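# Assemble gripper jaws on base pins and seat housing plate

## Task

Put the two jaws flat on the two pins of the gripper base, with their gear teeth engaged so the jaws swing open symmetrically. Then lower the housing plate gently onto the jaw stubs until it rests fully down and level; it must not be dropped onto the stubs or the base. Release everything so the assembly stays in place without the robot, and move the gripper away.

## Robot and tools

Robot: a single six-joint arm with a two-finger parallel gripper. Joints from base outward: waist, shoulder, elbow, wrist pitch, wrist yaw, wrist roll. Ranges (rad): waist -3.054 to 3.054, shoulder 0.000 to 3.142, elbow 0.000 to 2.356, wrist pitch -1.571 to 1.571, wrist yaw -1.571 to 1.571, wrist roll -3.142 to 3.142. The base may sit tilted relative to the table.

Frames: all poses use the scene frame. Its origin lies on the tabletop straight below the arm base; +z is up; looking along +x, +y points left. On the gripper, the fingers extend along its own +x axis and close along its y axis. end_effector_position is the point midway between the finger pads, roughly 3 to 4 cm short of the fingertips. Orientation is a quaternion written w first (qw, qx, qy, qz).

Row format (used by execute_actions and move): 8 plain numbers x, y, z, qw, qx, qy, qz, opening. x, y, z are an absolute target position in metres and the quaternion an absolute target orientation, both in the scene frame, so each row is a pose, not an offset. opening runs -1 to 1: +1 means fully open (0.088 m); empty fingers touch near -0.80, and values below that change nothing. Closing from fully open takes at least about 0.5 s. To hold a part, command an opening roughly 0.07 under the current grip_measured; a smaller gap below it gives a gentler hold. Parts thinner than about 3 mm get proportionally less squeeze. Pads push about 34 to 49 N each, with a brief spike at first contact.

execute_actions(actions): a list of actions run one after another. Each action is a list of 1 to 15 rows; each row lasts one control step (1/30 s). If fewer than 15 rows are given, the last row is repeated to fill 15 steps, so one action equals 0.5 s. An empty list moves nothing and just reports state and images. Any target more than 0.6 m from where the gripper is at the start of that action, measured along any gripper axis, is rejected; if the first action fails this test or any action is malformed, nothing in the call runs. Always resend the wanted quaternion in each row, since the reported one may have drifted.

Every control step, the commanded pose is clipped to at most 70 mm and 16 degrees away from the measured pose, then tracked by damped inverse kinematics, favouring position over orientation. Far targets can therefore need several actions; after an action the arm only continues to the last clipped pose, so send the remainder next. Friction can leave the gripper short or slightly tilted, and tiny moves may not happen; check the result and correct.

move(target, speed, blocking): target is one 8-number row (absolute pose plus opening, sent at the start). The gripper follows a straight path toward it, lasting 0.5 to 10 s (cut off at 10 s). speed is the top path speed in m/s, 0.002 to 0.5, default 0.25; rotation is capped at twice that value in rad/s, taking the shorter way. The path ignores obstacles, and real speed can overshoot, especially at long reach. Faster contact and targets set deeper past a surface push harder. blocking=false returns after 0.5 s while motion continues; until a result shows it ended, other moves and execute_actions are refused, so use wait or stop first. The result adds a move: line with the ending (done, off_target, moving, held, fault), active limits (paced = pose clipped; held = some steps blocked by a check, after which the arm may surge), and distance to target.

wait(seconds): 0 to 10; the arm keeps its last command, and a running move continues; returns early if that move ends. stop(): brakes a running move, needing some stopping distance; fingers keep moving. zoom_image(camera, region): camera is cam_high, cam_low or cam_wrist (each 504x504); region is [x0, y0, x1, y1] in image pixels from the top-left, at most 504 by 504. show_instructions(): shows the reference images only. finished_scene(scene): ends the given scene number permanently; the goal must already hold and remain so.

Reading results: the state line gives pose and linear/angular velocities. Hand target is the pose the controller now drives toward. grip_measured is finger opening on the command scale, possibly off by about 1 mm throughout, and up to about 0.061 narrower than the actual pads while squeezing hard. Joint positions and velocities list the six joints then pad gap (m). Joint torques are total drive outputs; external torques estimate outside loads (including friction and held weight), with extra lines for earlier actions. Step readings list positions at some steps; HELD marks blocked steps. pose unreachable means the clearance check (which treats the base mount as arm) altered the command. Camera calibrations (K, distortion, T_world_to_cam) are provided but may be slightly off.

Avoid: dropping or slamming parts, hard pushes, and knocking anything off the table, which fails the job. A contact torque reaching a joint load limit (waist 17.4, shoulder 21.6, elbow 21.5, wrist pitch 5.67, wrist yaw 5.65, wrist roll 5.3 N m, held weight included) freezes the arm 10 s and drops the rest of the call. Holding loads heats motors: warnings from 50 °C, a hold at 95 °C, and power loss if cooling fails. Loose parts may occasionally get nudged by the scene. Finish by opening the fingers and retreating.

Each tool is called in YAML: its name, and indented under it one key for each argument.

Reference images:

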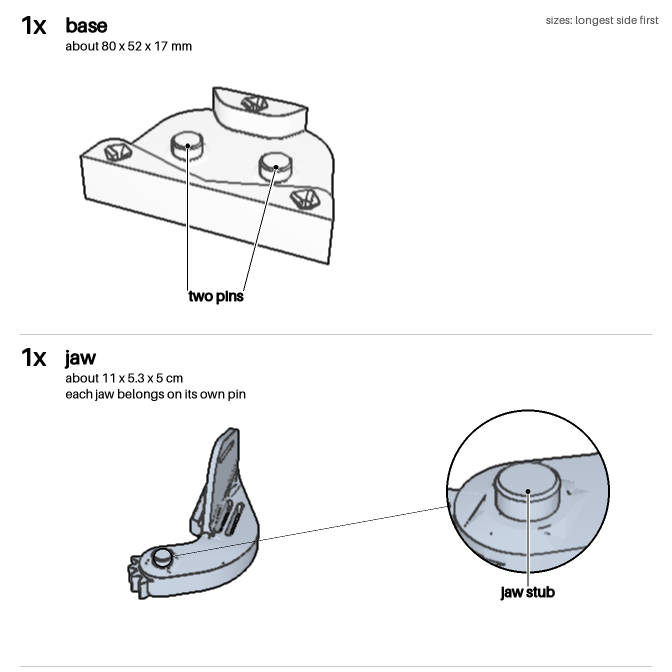

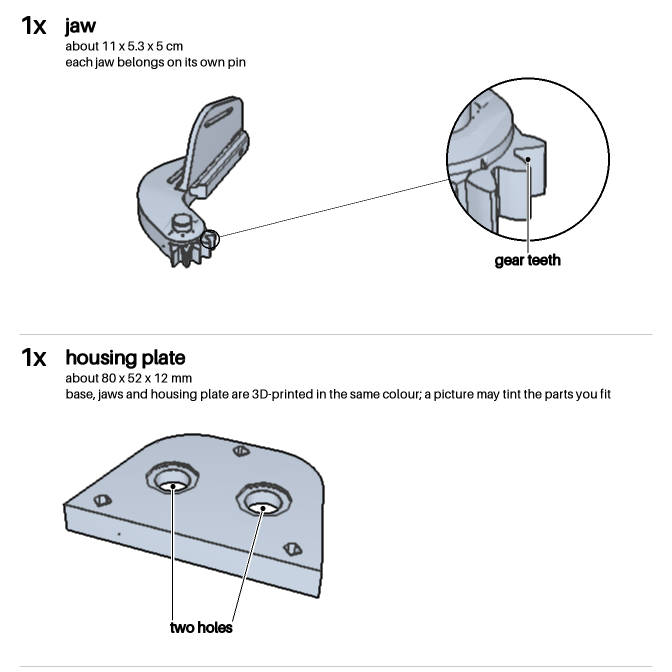

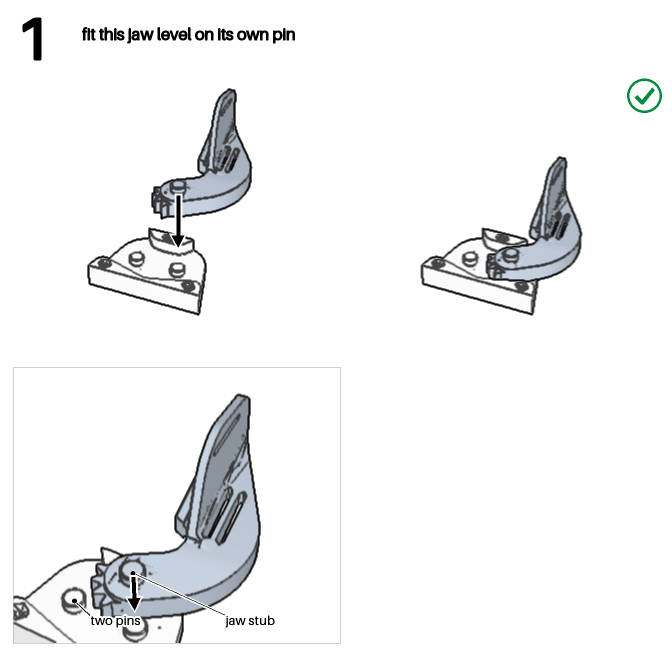

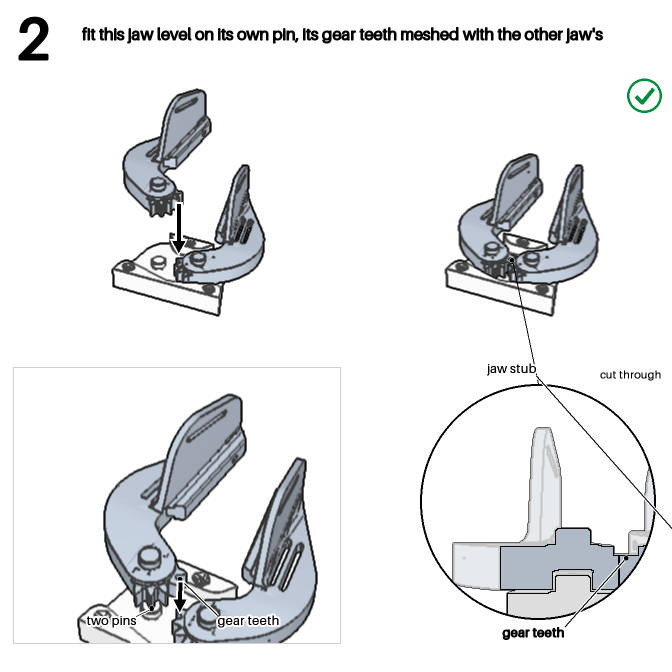

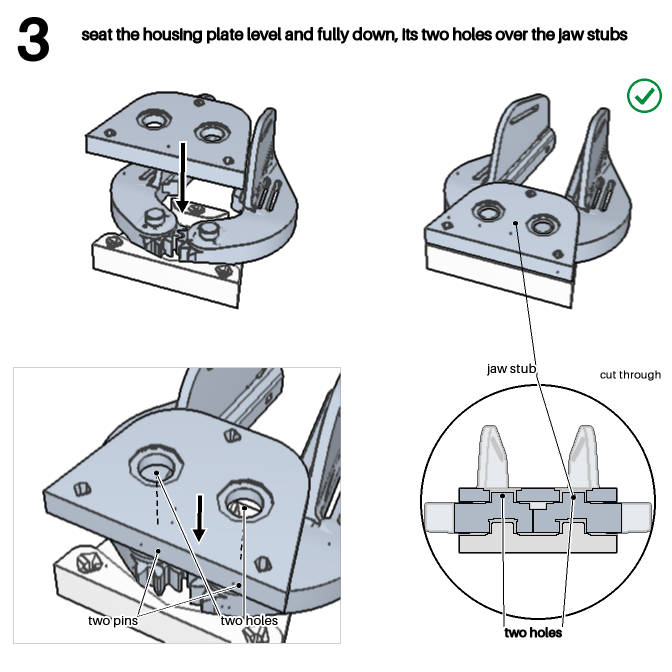

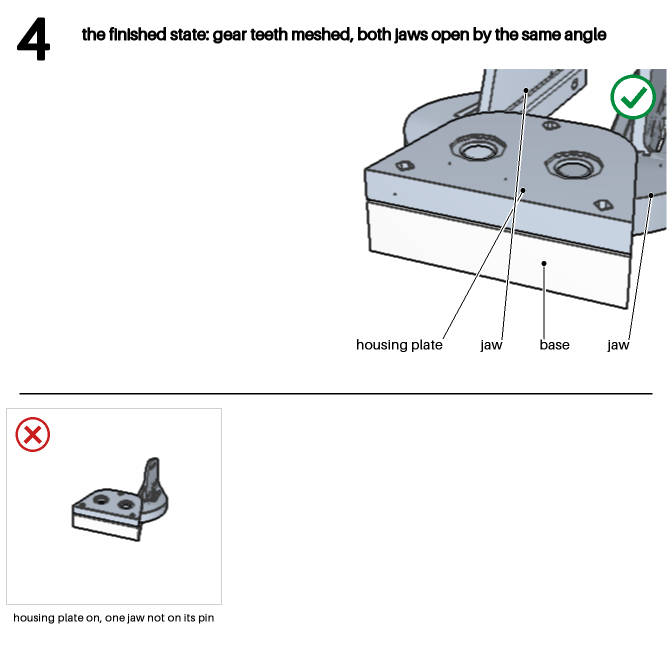

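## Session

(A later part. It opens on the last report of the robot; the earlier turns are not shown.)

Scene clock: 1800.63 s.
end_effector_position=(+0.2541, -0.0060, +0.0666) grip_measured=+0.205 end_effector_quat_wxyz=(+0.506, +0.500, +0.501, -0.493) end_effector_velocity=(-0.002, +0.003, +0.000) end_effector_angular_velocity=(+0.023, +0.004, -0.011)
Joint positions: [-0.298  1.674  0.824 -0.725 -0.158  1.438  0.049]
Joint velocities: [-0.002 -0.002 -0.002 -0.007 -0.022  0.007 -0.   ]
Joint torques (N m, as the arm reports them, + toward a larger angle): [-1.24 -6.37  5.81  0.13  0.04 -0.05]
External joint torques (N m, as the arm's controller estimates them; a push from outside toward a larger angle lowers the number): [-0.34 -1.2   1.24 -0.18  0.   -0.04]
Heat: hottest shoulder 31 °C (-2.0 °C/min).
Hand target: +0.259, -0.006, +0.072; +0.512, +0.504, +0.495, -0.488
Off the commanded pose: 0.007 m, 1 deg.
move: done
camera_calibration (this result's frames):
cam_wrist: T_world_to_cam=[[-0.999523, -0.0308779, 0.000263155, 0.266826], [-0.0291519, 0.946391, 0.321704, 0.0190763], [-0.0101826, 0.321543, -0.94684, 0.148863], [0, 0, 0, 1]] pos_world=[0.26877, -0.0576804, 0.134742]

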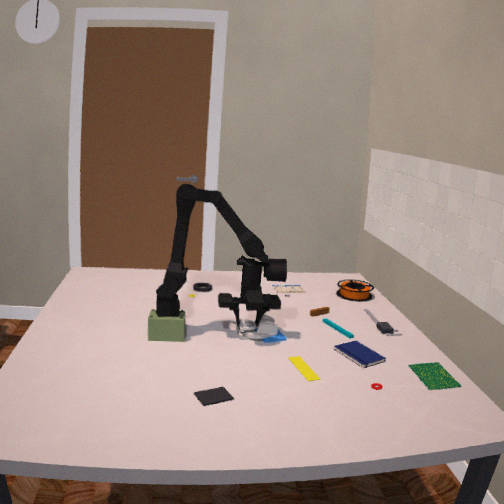

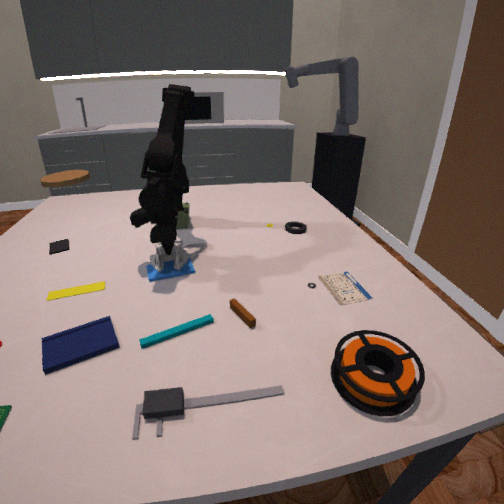

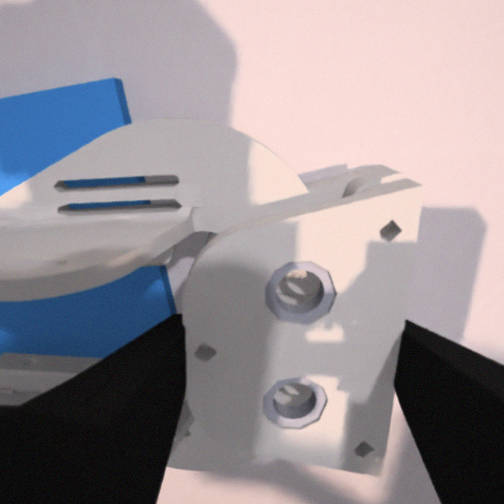

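move:
  target: [0.2590, -0.0064, 0.079, 0.5125, 0.5045, 0.4953, -0.4877, 0.13]
  speed: 0.01

move:
  target: [0.2507, -0.0058, 0.0632, 0.5039, 0.4961, 0.5039, -0.4961, 0.13]
  speed: 0.005

zoom_image:
  camera: "cam_wrist"
  region: [250, 145, 430, 445]

Scene clock: 1809.90 s.
end_effector_position=(+0.2544, -0.0060, +0.0736) grip_measured=+0.205 end_effector_quat_wxyz=(+0.506, +0.500, +0.500, -0.493) end_effector_velocity=(-0.005, +0.005, -0.000) end_effector_angular_velocity=(+0.024, +0.019, +0.007)
Joint positions: [-0.302  1.658  0.839 -0.756 -0.158  1.434  0.049]
Joint velocities: [ 0.002 -0.002 -0.002 -0.022 -0.022 -0.007 -0.   ]
Joint torques (N m, as the arm reports them, + toward a larger angle): [-1.37 -6.29  5.95  0.12  0.04 -0.1 ]
External joint torques (N m, as the arm's controller estimates them; a push from outside toward a larger angle lowers the number): [-0.49 -1.2   1.36 -0.17  0.   -0.1 ]
Heat: hottest shoulder 32 °C (+0.0 °C/min).
Hand target: +0.259, -0.006, +0.079; +0.513, +0.504, +0.495, -0.488
Off the commanded pose: 0.007 m, 1 deg.
move: done
camera_calibration (this result's frames):
cam_wrist: T_world_to_cam=[[-0.999533, -0.0305477, -0.00039282, 0.267118], [-0.0290509, 0.946421, 0.321627, 0.0168472], [-0.0094532, 0.321489, -0.946866, 0.155254], [0, 0, 0, 1]] pos_world=[0.268951, -0.0576972, 0.141691]

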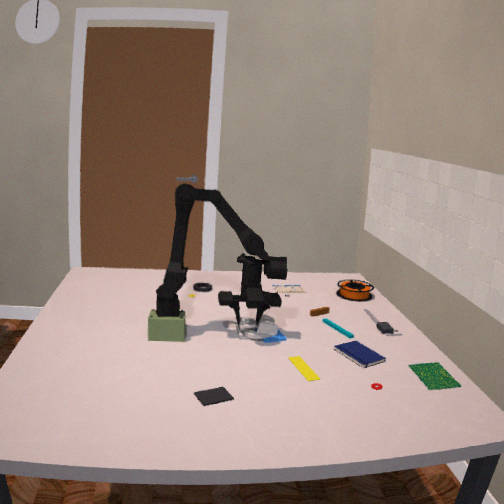

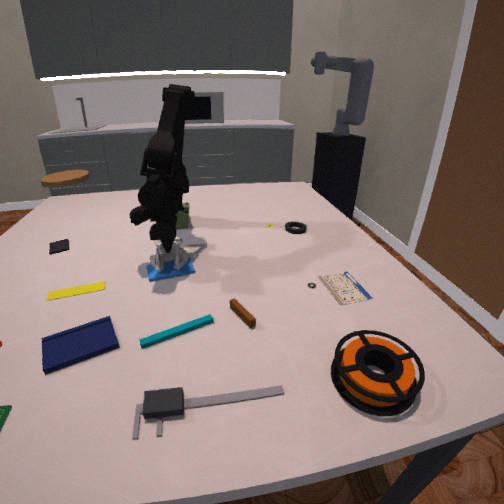

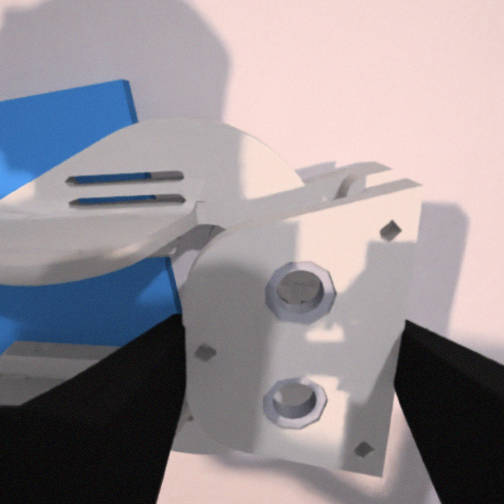

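Scene clock: 1812.33 s.
end_effector_position=(+0.2534, -0.0059, +0.0664) grip_measured=+0.205 end_effector_quat_wxyz=(+0.507, +0.499, +0.501, -0.492) end_effector_velocity=(-0.003, -0.002, -0.001) end_effector_angular_velocity=(-0.006, +0.012, +0.003)
Joint positions: [-0.298  1.671  0.82  -0.723 -0.158  1.434  0.049]
Joint velocities: [-0.002  0.002 -0.002 -0.007  0.007 -0.007  0.   ]
Joint torques (N m, as the arm reports them, + toward a larger angle): [-0.7  -4.1   3.83  0.39  0.15  0.1 ]
External joint torques (N m, as the arm's controller estimates them; a push from outside toward a larger angle lowers the number): [ 0.23  1.01 -0.67  0.1   0.09  0.1 ]
Heat: hottest shoulder 32 °C (+0.0 °C/min).
Hand target: +0.251, -0.006, +0.063; +0.504, +0.496, +0.504, -0.496
Off the commanded pose: 0.004 m, 1 deg.
move: done
camera_calibration (this result's frames):
cam_wrist: T_world_to_cam=[[-0.999396, -0.0347449, -0.0000519452, 0.26612], [-0.0329156, 0.946299, 0.321613, 0.0199385], [-0.0111252, 0.32142, -0.946871, 0.14886], [0, 0, 0, 1]] pos_world=[0.268271, -0.0574681, 0.134552]

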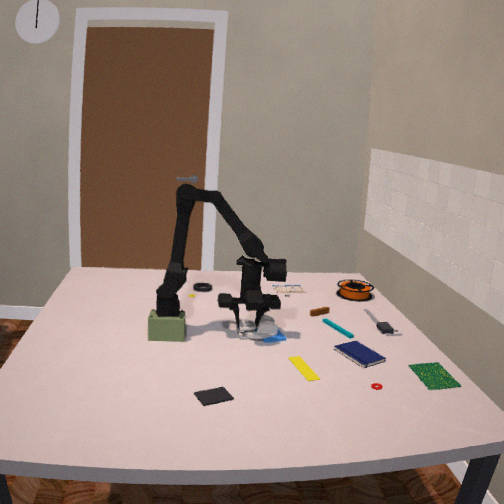

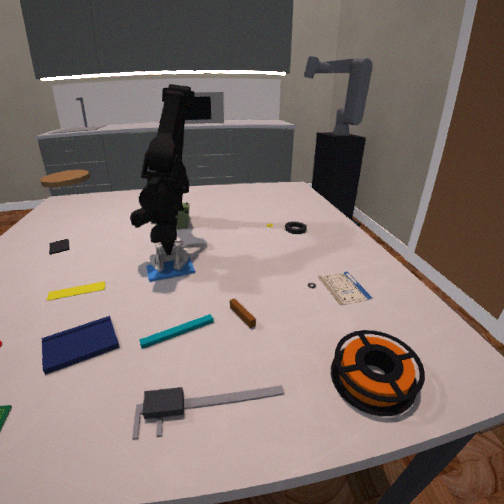

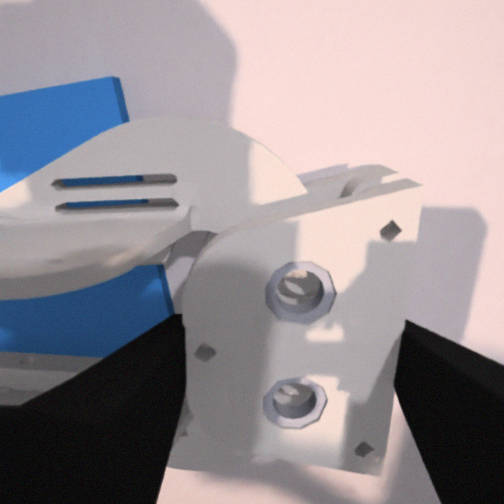

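Region (250, 145, 430, 445) of cam_wrist's 504x504 image, scaled by 1.680, with more detail than that image has; it fills the left 302 columns of this view, and the rest is white.

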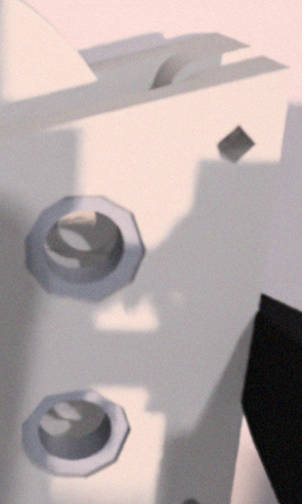

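zoom_image:
  camera: "cam_wrist"
  region: [350, 155, 430, 215]

Region (350, 155, 430, 215) of cam_wrist's 504x504 image, scaled by 6.300, with more detail than that image has; it fills the top 378 rows of this view, and the rest is white.

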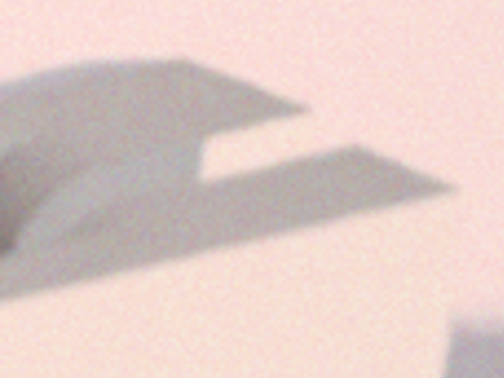

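move:
  target: [0.2492, -0.0058, 0.0615, 0.5039, 0.4961, 0.5039, -0.4961, 0.13]
  speed: 0.003

zoom_image:
  camera: "cam_wrist"
  region: [350, 155, 430, 215]

zoom_image:
  camera: "cam_wrist"
  region: [250, 250, 350, 440]

Scene clock: 1860.50 s.
end_effector_position=(+0.2520, -0.0059, +0.0645) grip_measured=+0.205 end_effector_quat_wxyz=(+0.507, +0.499, +0.502, -0.492) end_effector_velocity=(-0.001, -0.001, +0.000) end_effector_angular_velocity=(+0.008, +0.005, +0.014)
Joint positions: [-0.297  1.671  0.811 -0.714 -0.158  1.434  0.049]
Joint velocities: [-0.007  0.002  0.002 -0.007 -0.007 -0.022 -0.   ]
Joint torques (N m, as the arm reports them, + toward a larger angle): [-0.7  -4.24  3.66  0.36  0.15  0.12]
External joint torques (N m, as the arm's controller estimates them; a push from outside toward a larger angle lowers the number): [ 0.25  0.87 -0.89  0.04  0.09  0.13]
Heat: hottest shoulder 30 °C (-1.0 °C/min).
Hand target: +0.249, -0.006, +0.062; +0.504, +0.496, +0.504, -0.496
Off the commanded pose: 0.004 m, 1 deg.
move: done
camera_calibration (this result's frames):
cam_wrist: T_world_to_cam=[[-0.999398, -0.0346811, 0.000379978, 0.264627], [-0.0327156, 0.946285, 0.321676, 0.0205066], [-0.0115156, 0.32147, -0.94685, 0.14708], [0, 0, 0, 1]] pos_world=[0.266833, -0.0575093, 0.132566]

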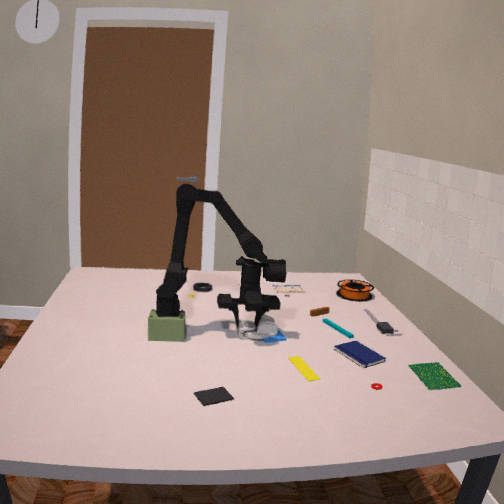

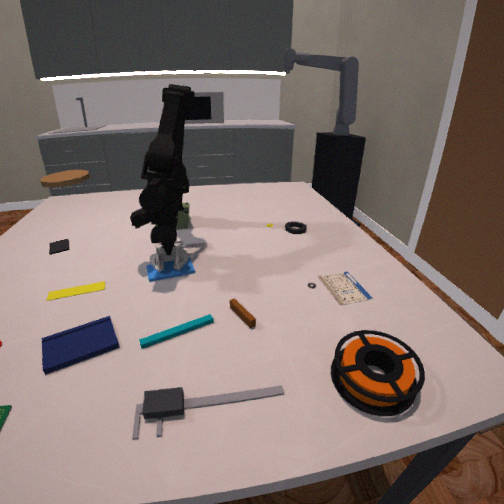

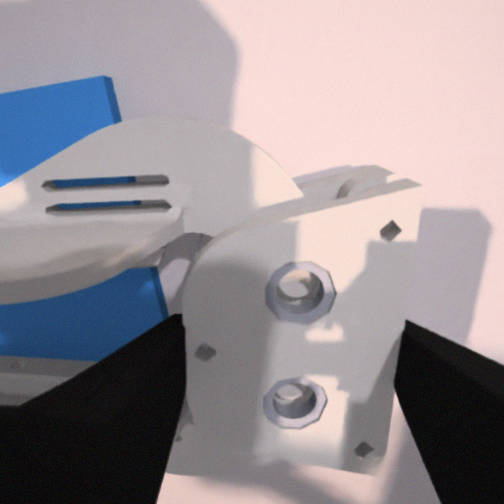

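Region (350, 155, 430, 215) of cam_wrist's 504x504 image, scaled by 6.300, with more detail than that image has; it fills the top 378 rows of this view, and the rest is white.

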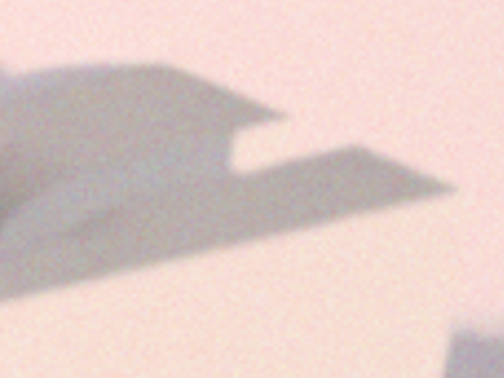

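Region (250, 250, 350, 440) of cam_wrist's 504x504 image, scaled by 2.653, with more detail than that image has; it fills the left 265 columns of this view, and the rest is white.

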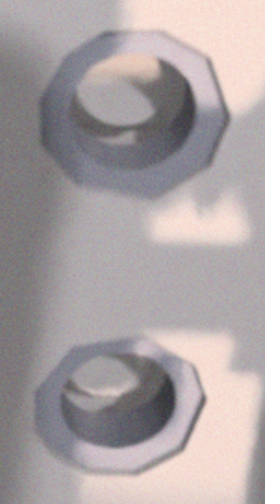

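move:
  target: [0.2498, -0.0058, 0.0575, 0.5039, 0.4961, 0.5039, -0.4961, 0.13]
  speed: 0.003

zoom_image:
  camera: "cam_wrist"
  region: [250, 145, 430, 445]

Scene clock: 1870.53 s.
end_effector_position=(+0.2529, -0.0060, +0.0622) grip_measured=+0.205 end_effector_quat_wxyz=(+0.508, +0.500, +0.501, -0.492) end_effector_velocity=(-0.002, -0.001, +0.000) end_effector_angular_velocity=(-0.006, +0.008, -0.011)
Joint positions: [-0.296  1.678  0.807 -0.7   -0.158  1.437  0.049]
Joint velocities: [-0.002 -0.002 -0.002 -0.007  0.007  0.007 -0.   ]
Joint torques (N m, as the arm reports them, + toward a larger angle): [-0.6  -3.56  3.54  0.64  0.16  0.08]
External joint torques (N m, as the arm's controller estimates them; a push from outside toward a larger angle lowers the number): [ 0.33  1.53 -0.87  0.36  0.1   0.08]
Heat: hottest shoulder 30 °C (-2.0 °C/min).
Hand target: +0.250, -0.006, +0.058; +0.504, +0.496, +0.504, -0.496
Off the commanded pose: 0.006 m, 1 deg.
move: done
camera_calibration (this result's frames):
cam_wrist: T_world_to_cam=[[-0.999403, -0.0344332, -0.00273267, 0.265741], [-0.0334857, 0.946412, 0.321221, 0.0215812], [-0.00847444, 0.321121, -0.947, 0.144175], [0, 0, 0, 1]] pos_world=[0.267527, -0.0575722, 0.130328]

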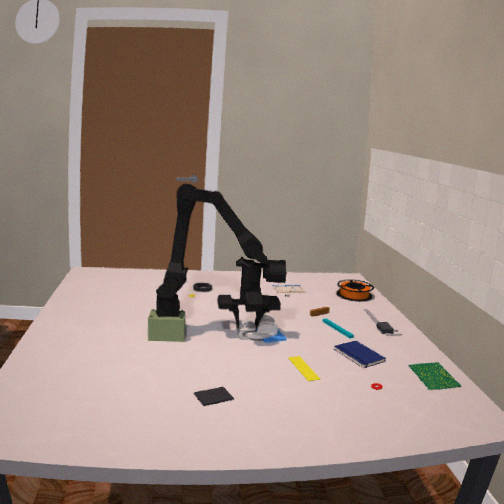

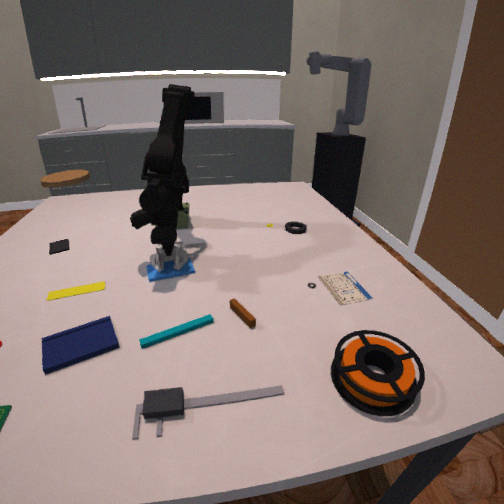

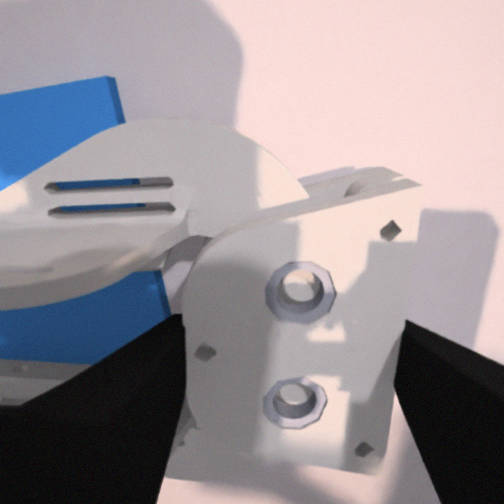

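Region (250, 145, 430, 445) of cam_wrist's 504x504 image, scaled by 1.680, with more detail than that image has; it fills the left 302 columns of this view, and the rest is white.

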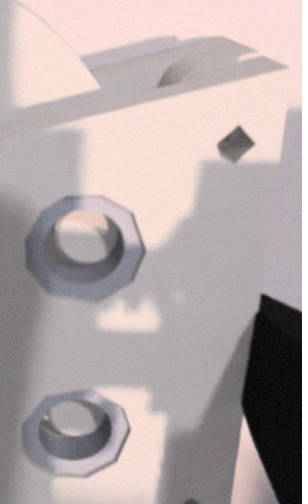

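move:
  target: [0.2485, -0.0058, 0.0575, 0.5039, 0.4961, 0.5039, -0.4961, 0.13]
  speed: 0.003

zoom_image:
  camera: "cam_wrist"
  region: [250, 145, 430, 445]

Scene clock: 1876.63 s.
end_effector_position=(+0.2525, -0.0060, +0.0618) grip_measured=+0.205 end_effector_quat_wxyz=(+0.508, +0.500, +0.501, -0.492) end_effector_velocity=(-0.005, +0.003, +0.000) end_effector_angular_velocity=(+0.024, +0.019, +0.002)
Joint positions: [-0.296  1.678  0.805 -0.699 -0.158  1.437  0.049]
Joint velocities: [-0.002 -0.002 -0.002 -0.022 -0.022 -0.007 -0.   ]
Joint torques (N m, as the arm reports them, + toward a larger angle): [-0.67 -4.18  2.97  0.6   0.14  0.08]
External joint torques (N m, as the arm's controller estimates them; a push from outside toward a larger angle lowers the number): [ 0.21  0.94 -1.47  0.31  0.1   0.08]
Heat: hottest shoulder 30 °C (-1.0 °C/min).
Hand target: +0.249, -0.006, +0.058; +0.504, +0.496, +0.504, -0.496
Off the commanded pose: 0.006 m, 1 deg.
move: done
camera_calibration (this result's frames):
cam_wrist: T_world_to_cam=[[-0.999406, -0.0343739, -0.00236026, 0.265352], [-0.0333095, 0.946399, 0.321276, 0.0216628], [-0.00880976, 0.321164, -0.946983, 0.143893], [0, 0, 0, 1]] pos_world=[0.267184, -0.0575939, 0.129931]

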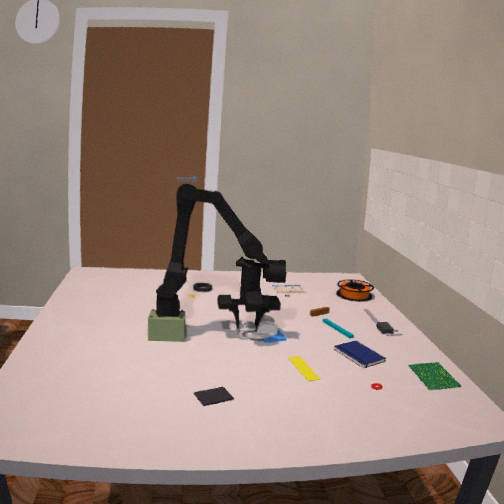

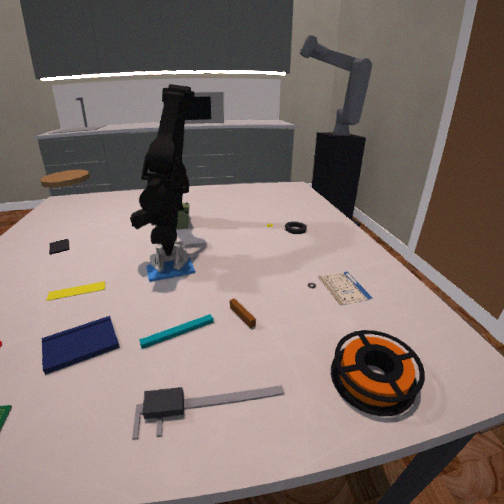

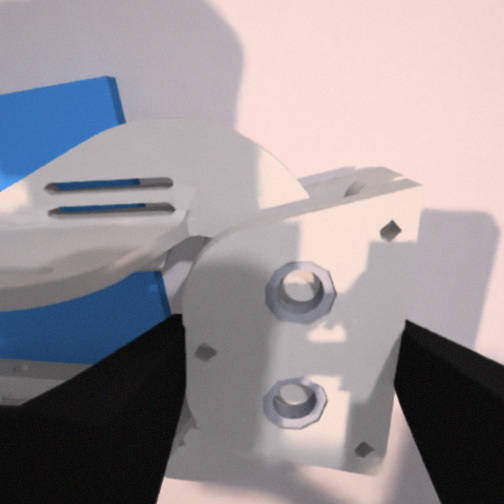

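Region (250, 145, 430, 445) of cam_wrist's 504x504 image, scaled by 1.680, with more detail than that image has; it fills the left 302 columns of this view, and the rest is white.

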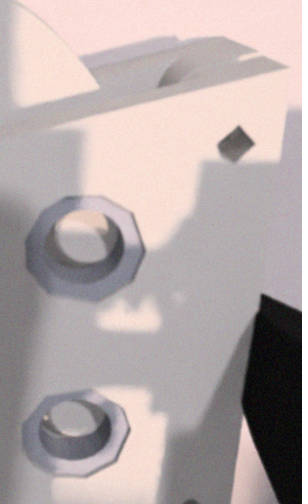

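zoom_image:
  camera: "cam_wrist"
  region: [350, 155, 430, 215]

zoom_image:
  camera: "cam_wrist"
  region: [255, 250, 345, 340]

zoom_image:
  camera: "cam_wrist"
  region: [250, 360, 340, 450]

Region (350, 155, 430, 215) of cam_wrist's 504x504 image, scaled by 6.300, with more detail than that image has; it fills the top 378 rows of this view, and the rest is white.

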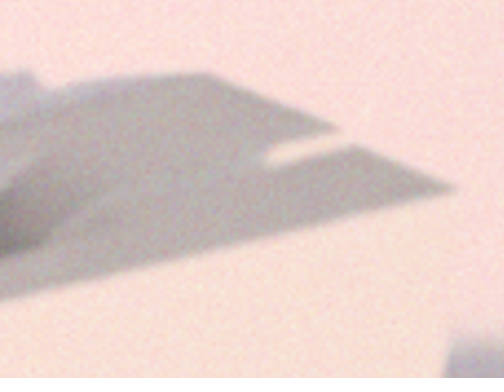

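Region (255, 250, 345, 340) of cam_wrist's 504x504 image, scaled by 5.600, with more detail than that image has.

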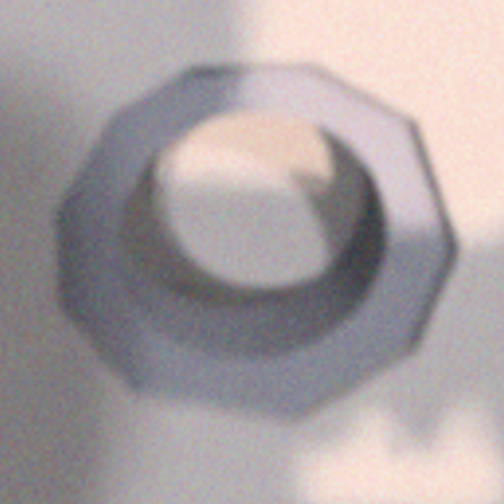

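Region (250, 360, 340, 450) of cam_wrist's 504x504 image, scaled by 5.600, with more detail than that image has.

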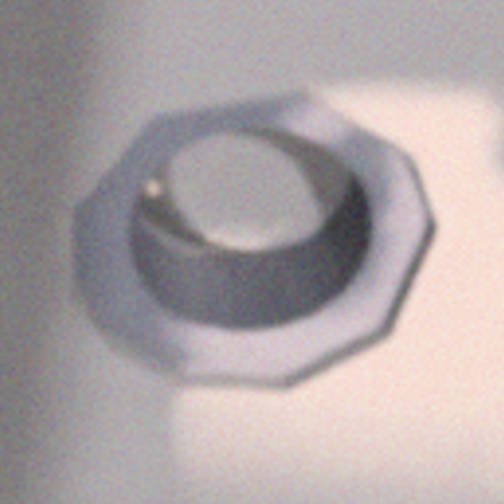

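move:
  target: [0.2468, -0.0058, 0.0600, 0.5039, 0.4961, 0.5039, -0.4961, 0.13]
  speed: 0.003

zoom_image:
  camera: "cam_wrist"
  region: [350, 155, 430, 215]

Scene clock: 1891.97 s.
end_effector_position=(+0.2522, -0.0060, +0.0617) grip_measured=+0.205 end_effector_quat_wxyz=(+0.507, +0.499, +0.501, -0.492) end_effector_velocity=(-0.002, +0.001, +0.000) end_effector_angular_velocity=(+0.008, +0.006, +0.004)
Joint positions: [-0.296  1.678  0.805 -0.7   -0.158  1.437  0.049]
Joint velocities: [-0.002 -0.002 -0.002 -0.007 -0.007 -0.007 -0.   ]
Joint torques (N m, as the arm reports them, + toward a larger angle): [-0.83 -5.3   2.88 -0.03  0.14 -0.03]
External joint torques (N m, as the arm's controller estimates them; a push from outside toward a larger angle lowers the number): [ 0.08 -0.18 -1.57 -0.32  0.09 -0.03]
Heat: hottest shoulder 30 °C (-1.0 °C/min).
Hand target: +0.247, -0.006, +0.060; +0.504, +0.496, +0.504, -0.496
Off the commanded pose: 0.006 m, 1 deg.
move: done
camera_calibration (this result's frames):
cam_wrist: T_world_to_cam=[[-0.999417, -0.0341368, -0.000870608, 0.264881], [-0.0326043, 0.94635, 0.321496, 0.0214534], [-0.0101509, 0.321336, -0.946911, 0.144136], [0, 0, 0, 1]] pos_world=[0.266889, -0.0575765, 0.129818]

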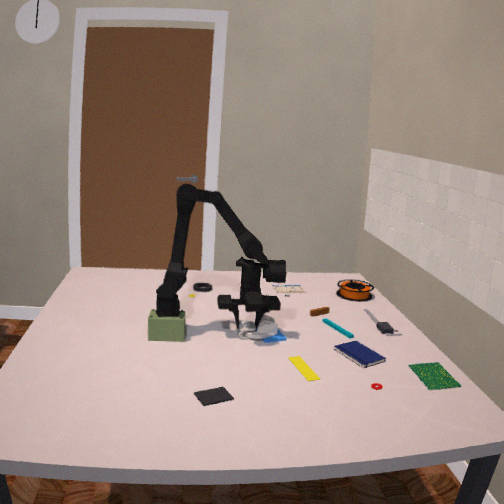

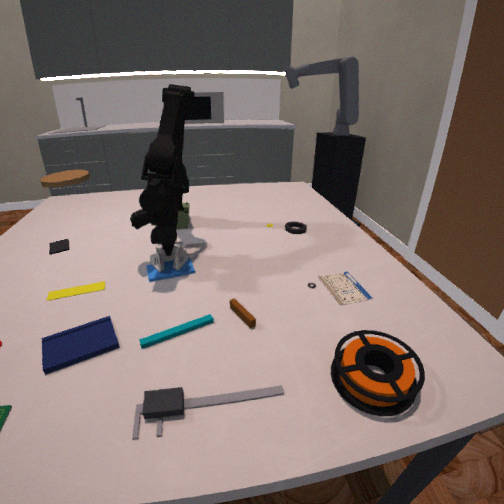

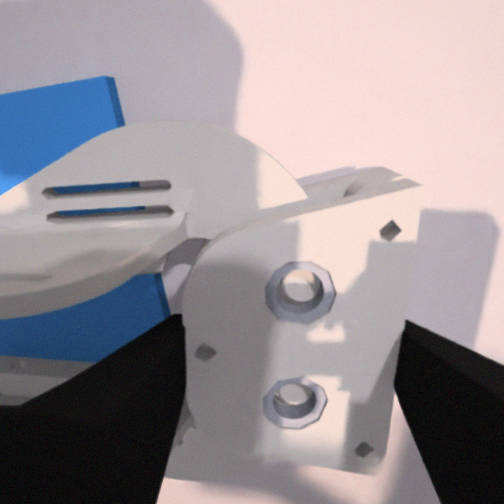

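Region (350, 155, 430, 215) of cam_wrist's 504x504 image, scaled by 6.300, with more detail than that image has; it fills the top 378 rows of this view, and the rest is white.

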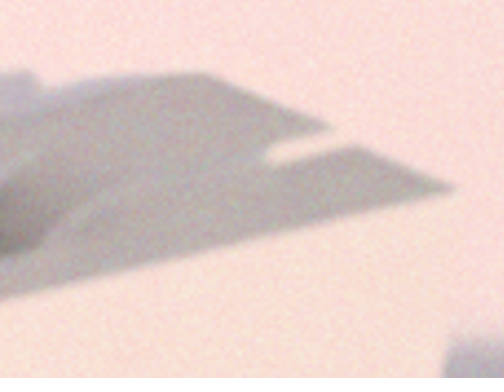

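move:
  target: [0.2560, -0.0060, 0.075, 0.5125, 0.5045, 0.4953, -0.4877, 0.13]
  speed: 0.006

move:
  target: [0.2495, -0.0058, 0.0612, 0.5039, 0.4961, 0.5039, -0.4961, 0.13]
  speed: 0.004

zoom_image:
  camera: "cam_wrist"
  region: [350, 155, 430, 215]

Scene clock: 1906.17 s.
end_effector_position=(+0.2512, -0.0056, +0.0697) grip_measured=+0.205 end_effector_quat_wxyz=(+0.506, +0.500, +0.501, -0.493) end_effector_velocity=(-0.005, +0.002, +0.000) end_effector_angular_velocity=(+0.025, +0.018, -0.018)
Joint positions: [-0.3    1.656  0.819 -0.737 -0.158  1.436  0.049]
Joint velocities: [-0.007 -0.002 -0.002 -0.022 -0.022  0.007 -0.   ]
Joint torques (N m, as the arm reports them, + toward a larger angle): [-1.24 -6.27  5.93  0.05  0.04 -0.07]
External joint torques (N m, as the arm's controller estimates them; a push from outside toward a larger angle lowers the number): [-0.33 -1.22  1.44 -0.21 -0.01 -0.07]
Heat: hottest shoulder 30 °C (+0.0 °C/min).
Hand target: +0.256, -0.006, +0.075; +0.512, +0.504, +0.495, -0.488
Off the commanded pose: 0.007 m, 1 deg.
move: done
camera_calibration (this result's frames):
cam_wrist: T_world_to_cam=[[-0.999523, -0.0308965, 0.0000244955, 0.263966], [-0.0292465, 0.946398, 0.321675, 0.0176206], [-0.0099618, 0.321521, -0.94685, 0.15151], [0, 0, 0, 1]] pos_world=[0.265865, -0.0572341, 0.137783]

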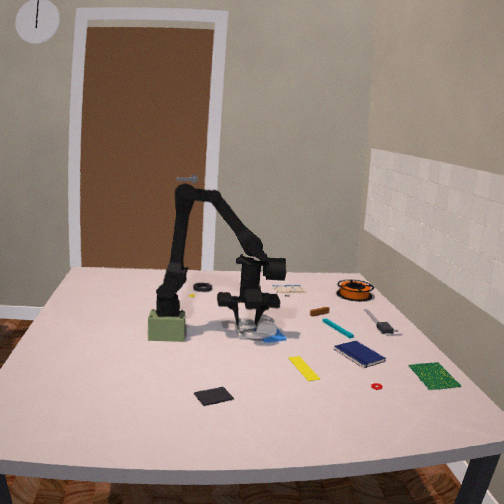

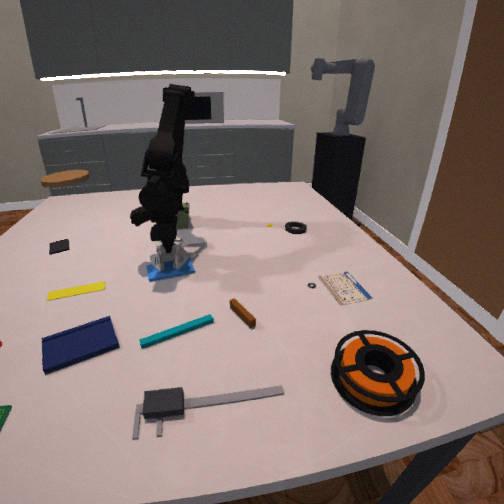

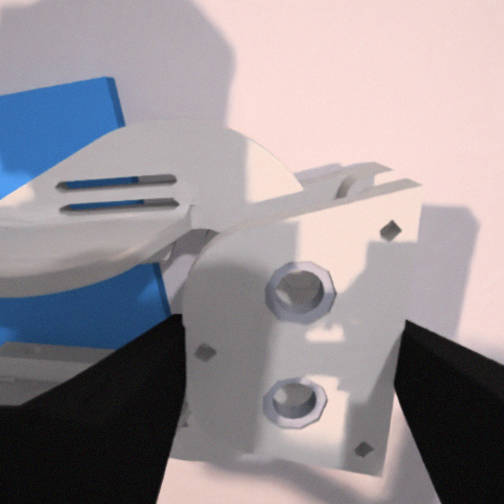

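Scene clock: 1908.53 s.
end_effector_position=(+0.2523, -0.0059, +0.0644) grip_measured=+0.205 end_effector_quat_wxyz=(+0.507, +0.499, +0.501, -0.493) end_effector_velocity=(-0.004, +0.002, -0.002) end_effector_angular_velocity=(+0.009, +0.016, -0.007)
Joint positions: [-0.297  1.672  0.811 -0.713 -0.158  1.436  0.049]
Joint velocities: [ 0.002  0.002 -0.007 -0.007 -0.007  0.007 -0.   ]
Joint torques (N m, as the arm reports them, + toward a larger angle): [-0.71 -4.07  3.78  0.36  0.12  0.04]
External joint torques (N m, as the arm's controller estimates them; a push from outside toward a larger angle lowers the number): [ 0.17  1.03 -0.69  0.07  0.07  0.04]
Heat: hottest shoulder 30 °C (+0.0 °C/min).
Hand target: +0.250, -0.006, +0.061; +0.504, +0.496, +0.504, -0.496
Off the commanded pose: 0.004 m, 1 deg.
move: done
camera_calibration (this result's frames):
cam_wrist: T_world_to_cam=[[-0.999446, -0.0332745, -0.000363807, 0.265], [-0.031624, 0.946353, 0.321583, 0.0203268], [-0.0103562, 0.321417, -0.946881, 0.146721], [0, 0, 0, 1]] pos_world=[0.267016, -0.0575773, 0.132487]

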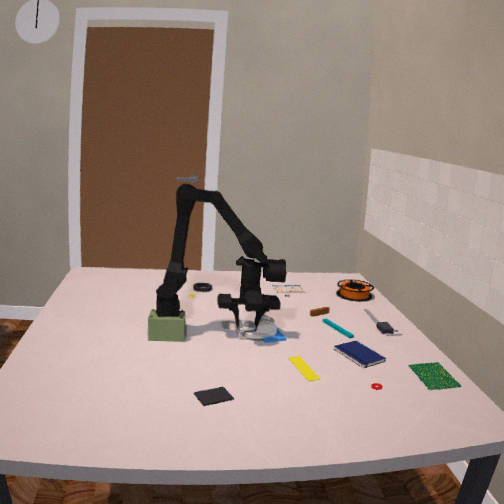

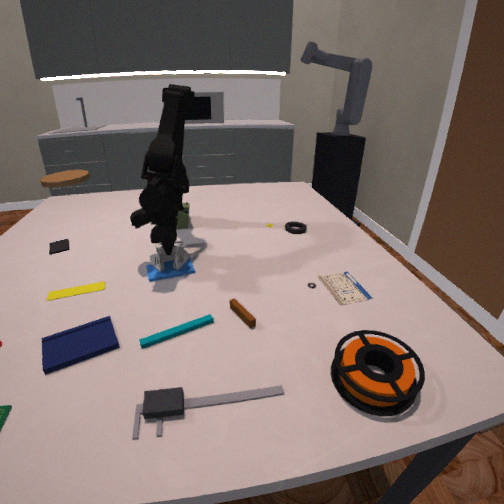

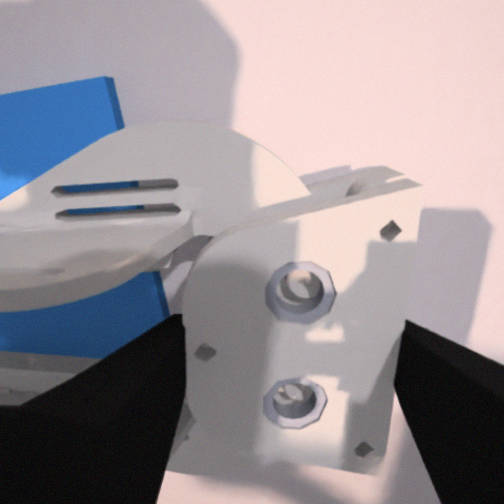

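Region (350, 155, 430, 215) of cam_wrist's 504x504 image, scaled by 6.300, with more detail than that image has; it fills the top 378 rows of this view, and the rest is white.

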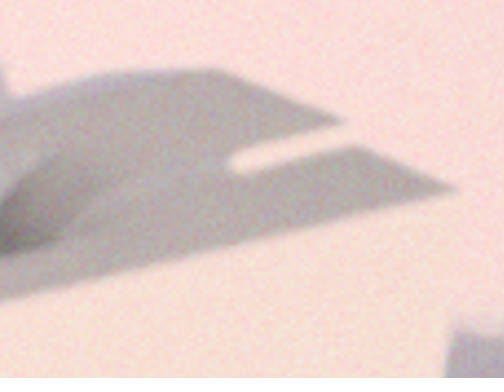

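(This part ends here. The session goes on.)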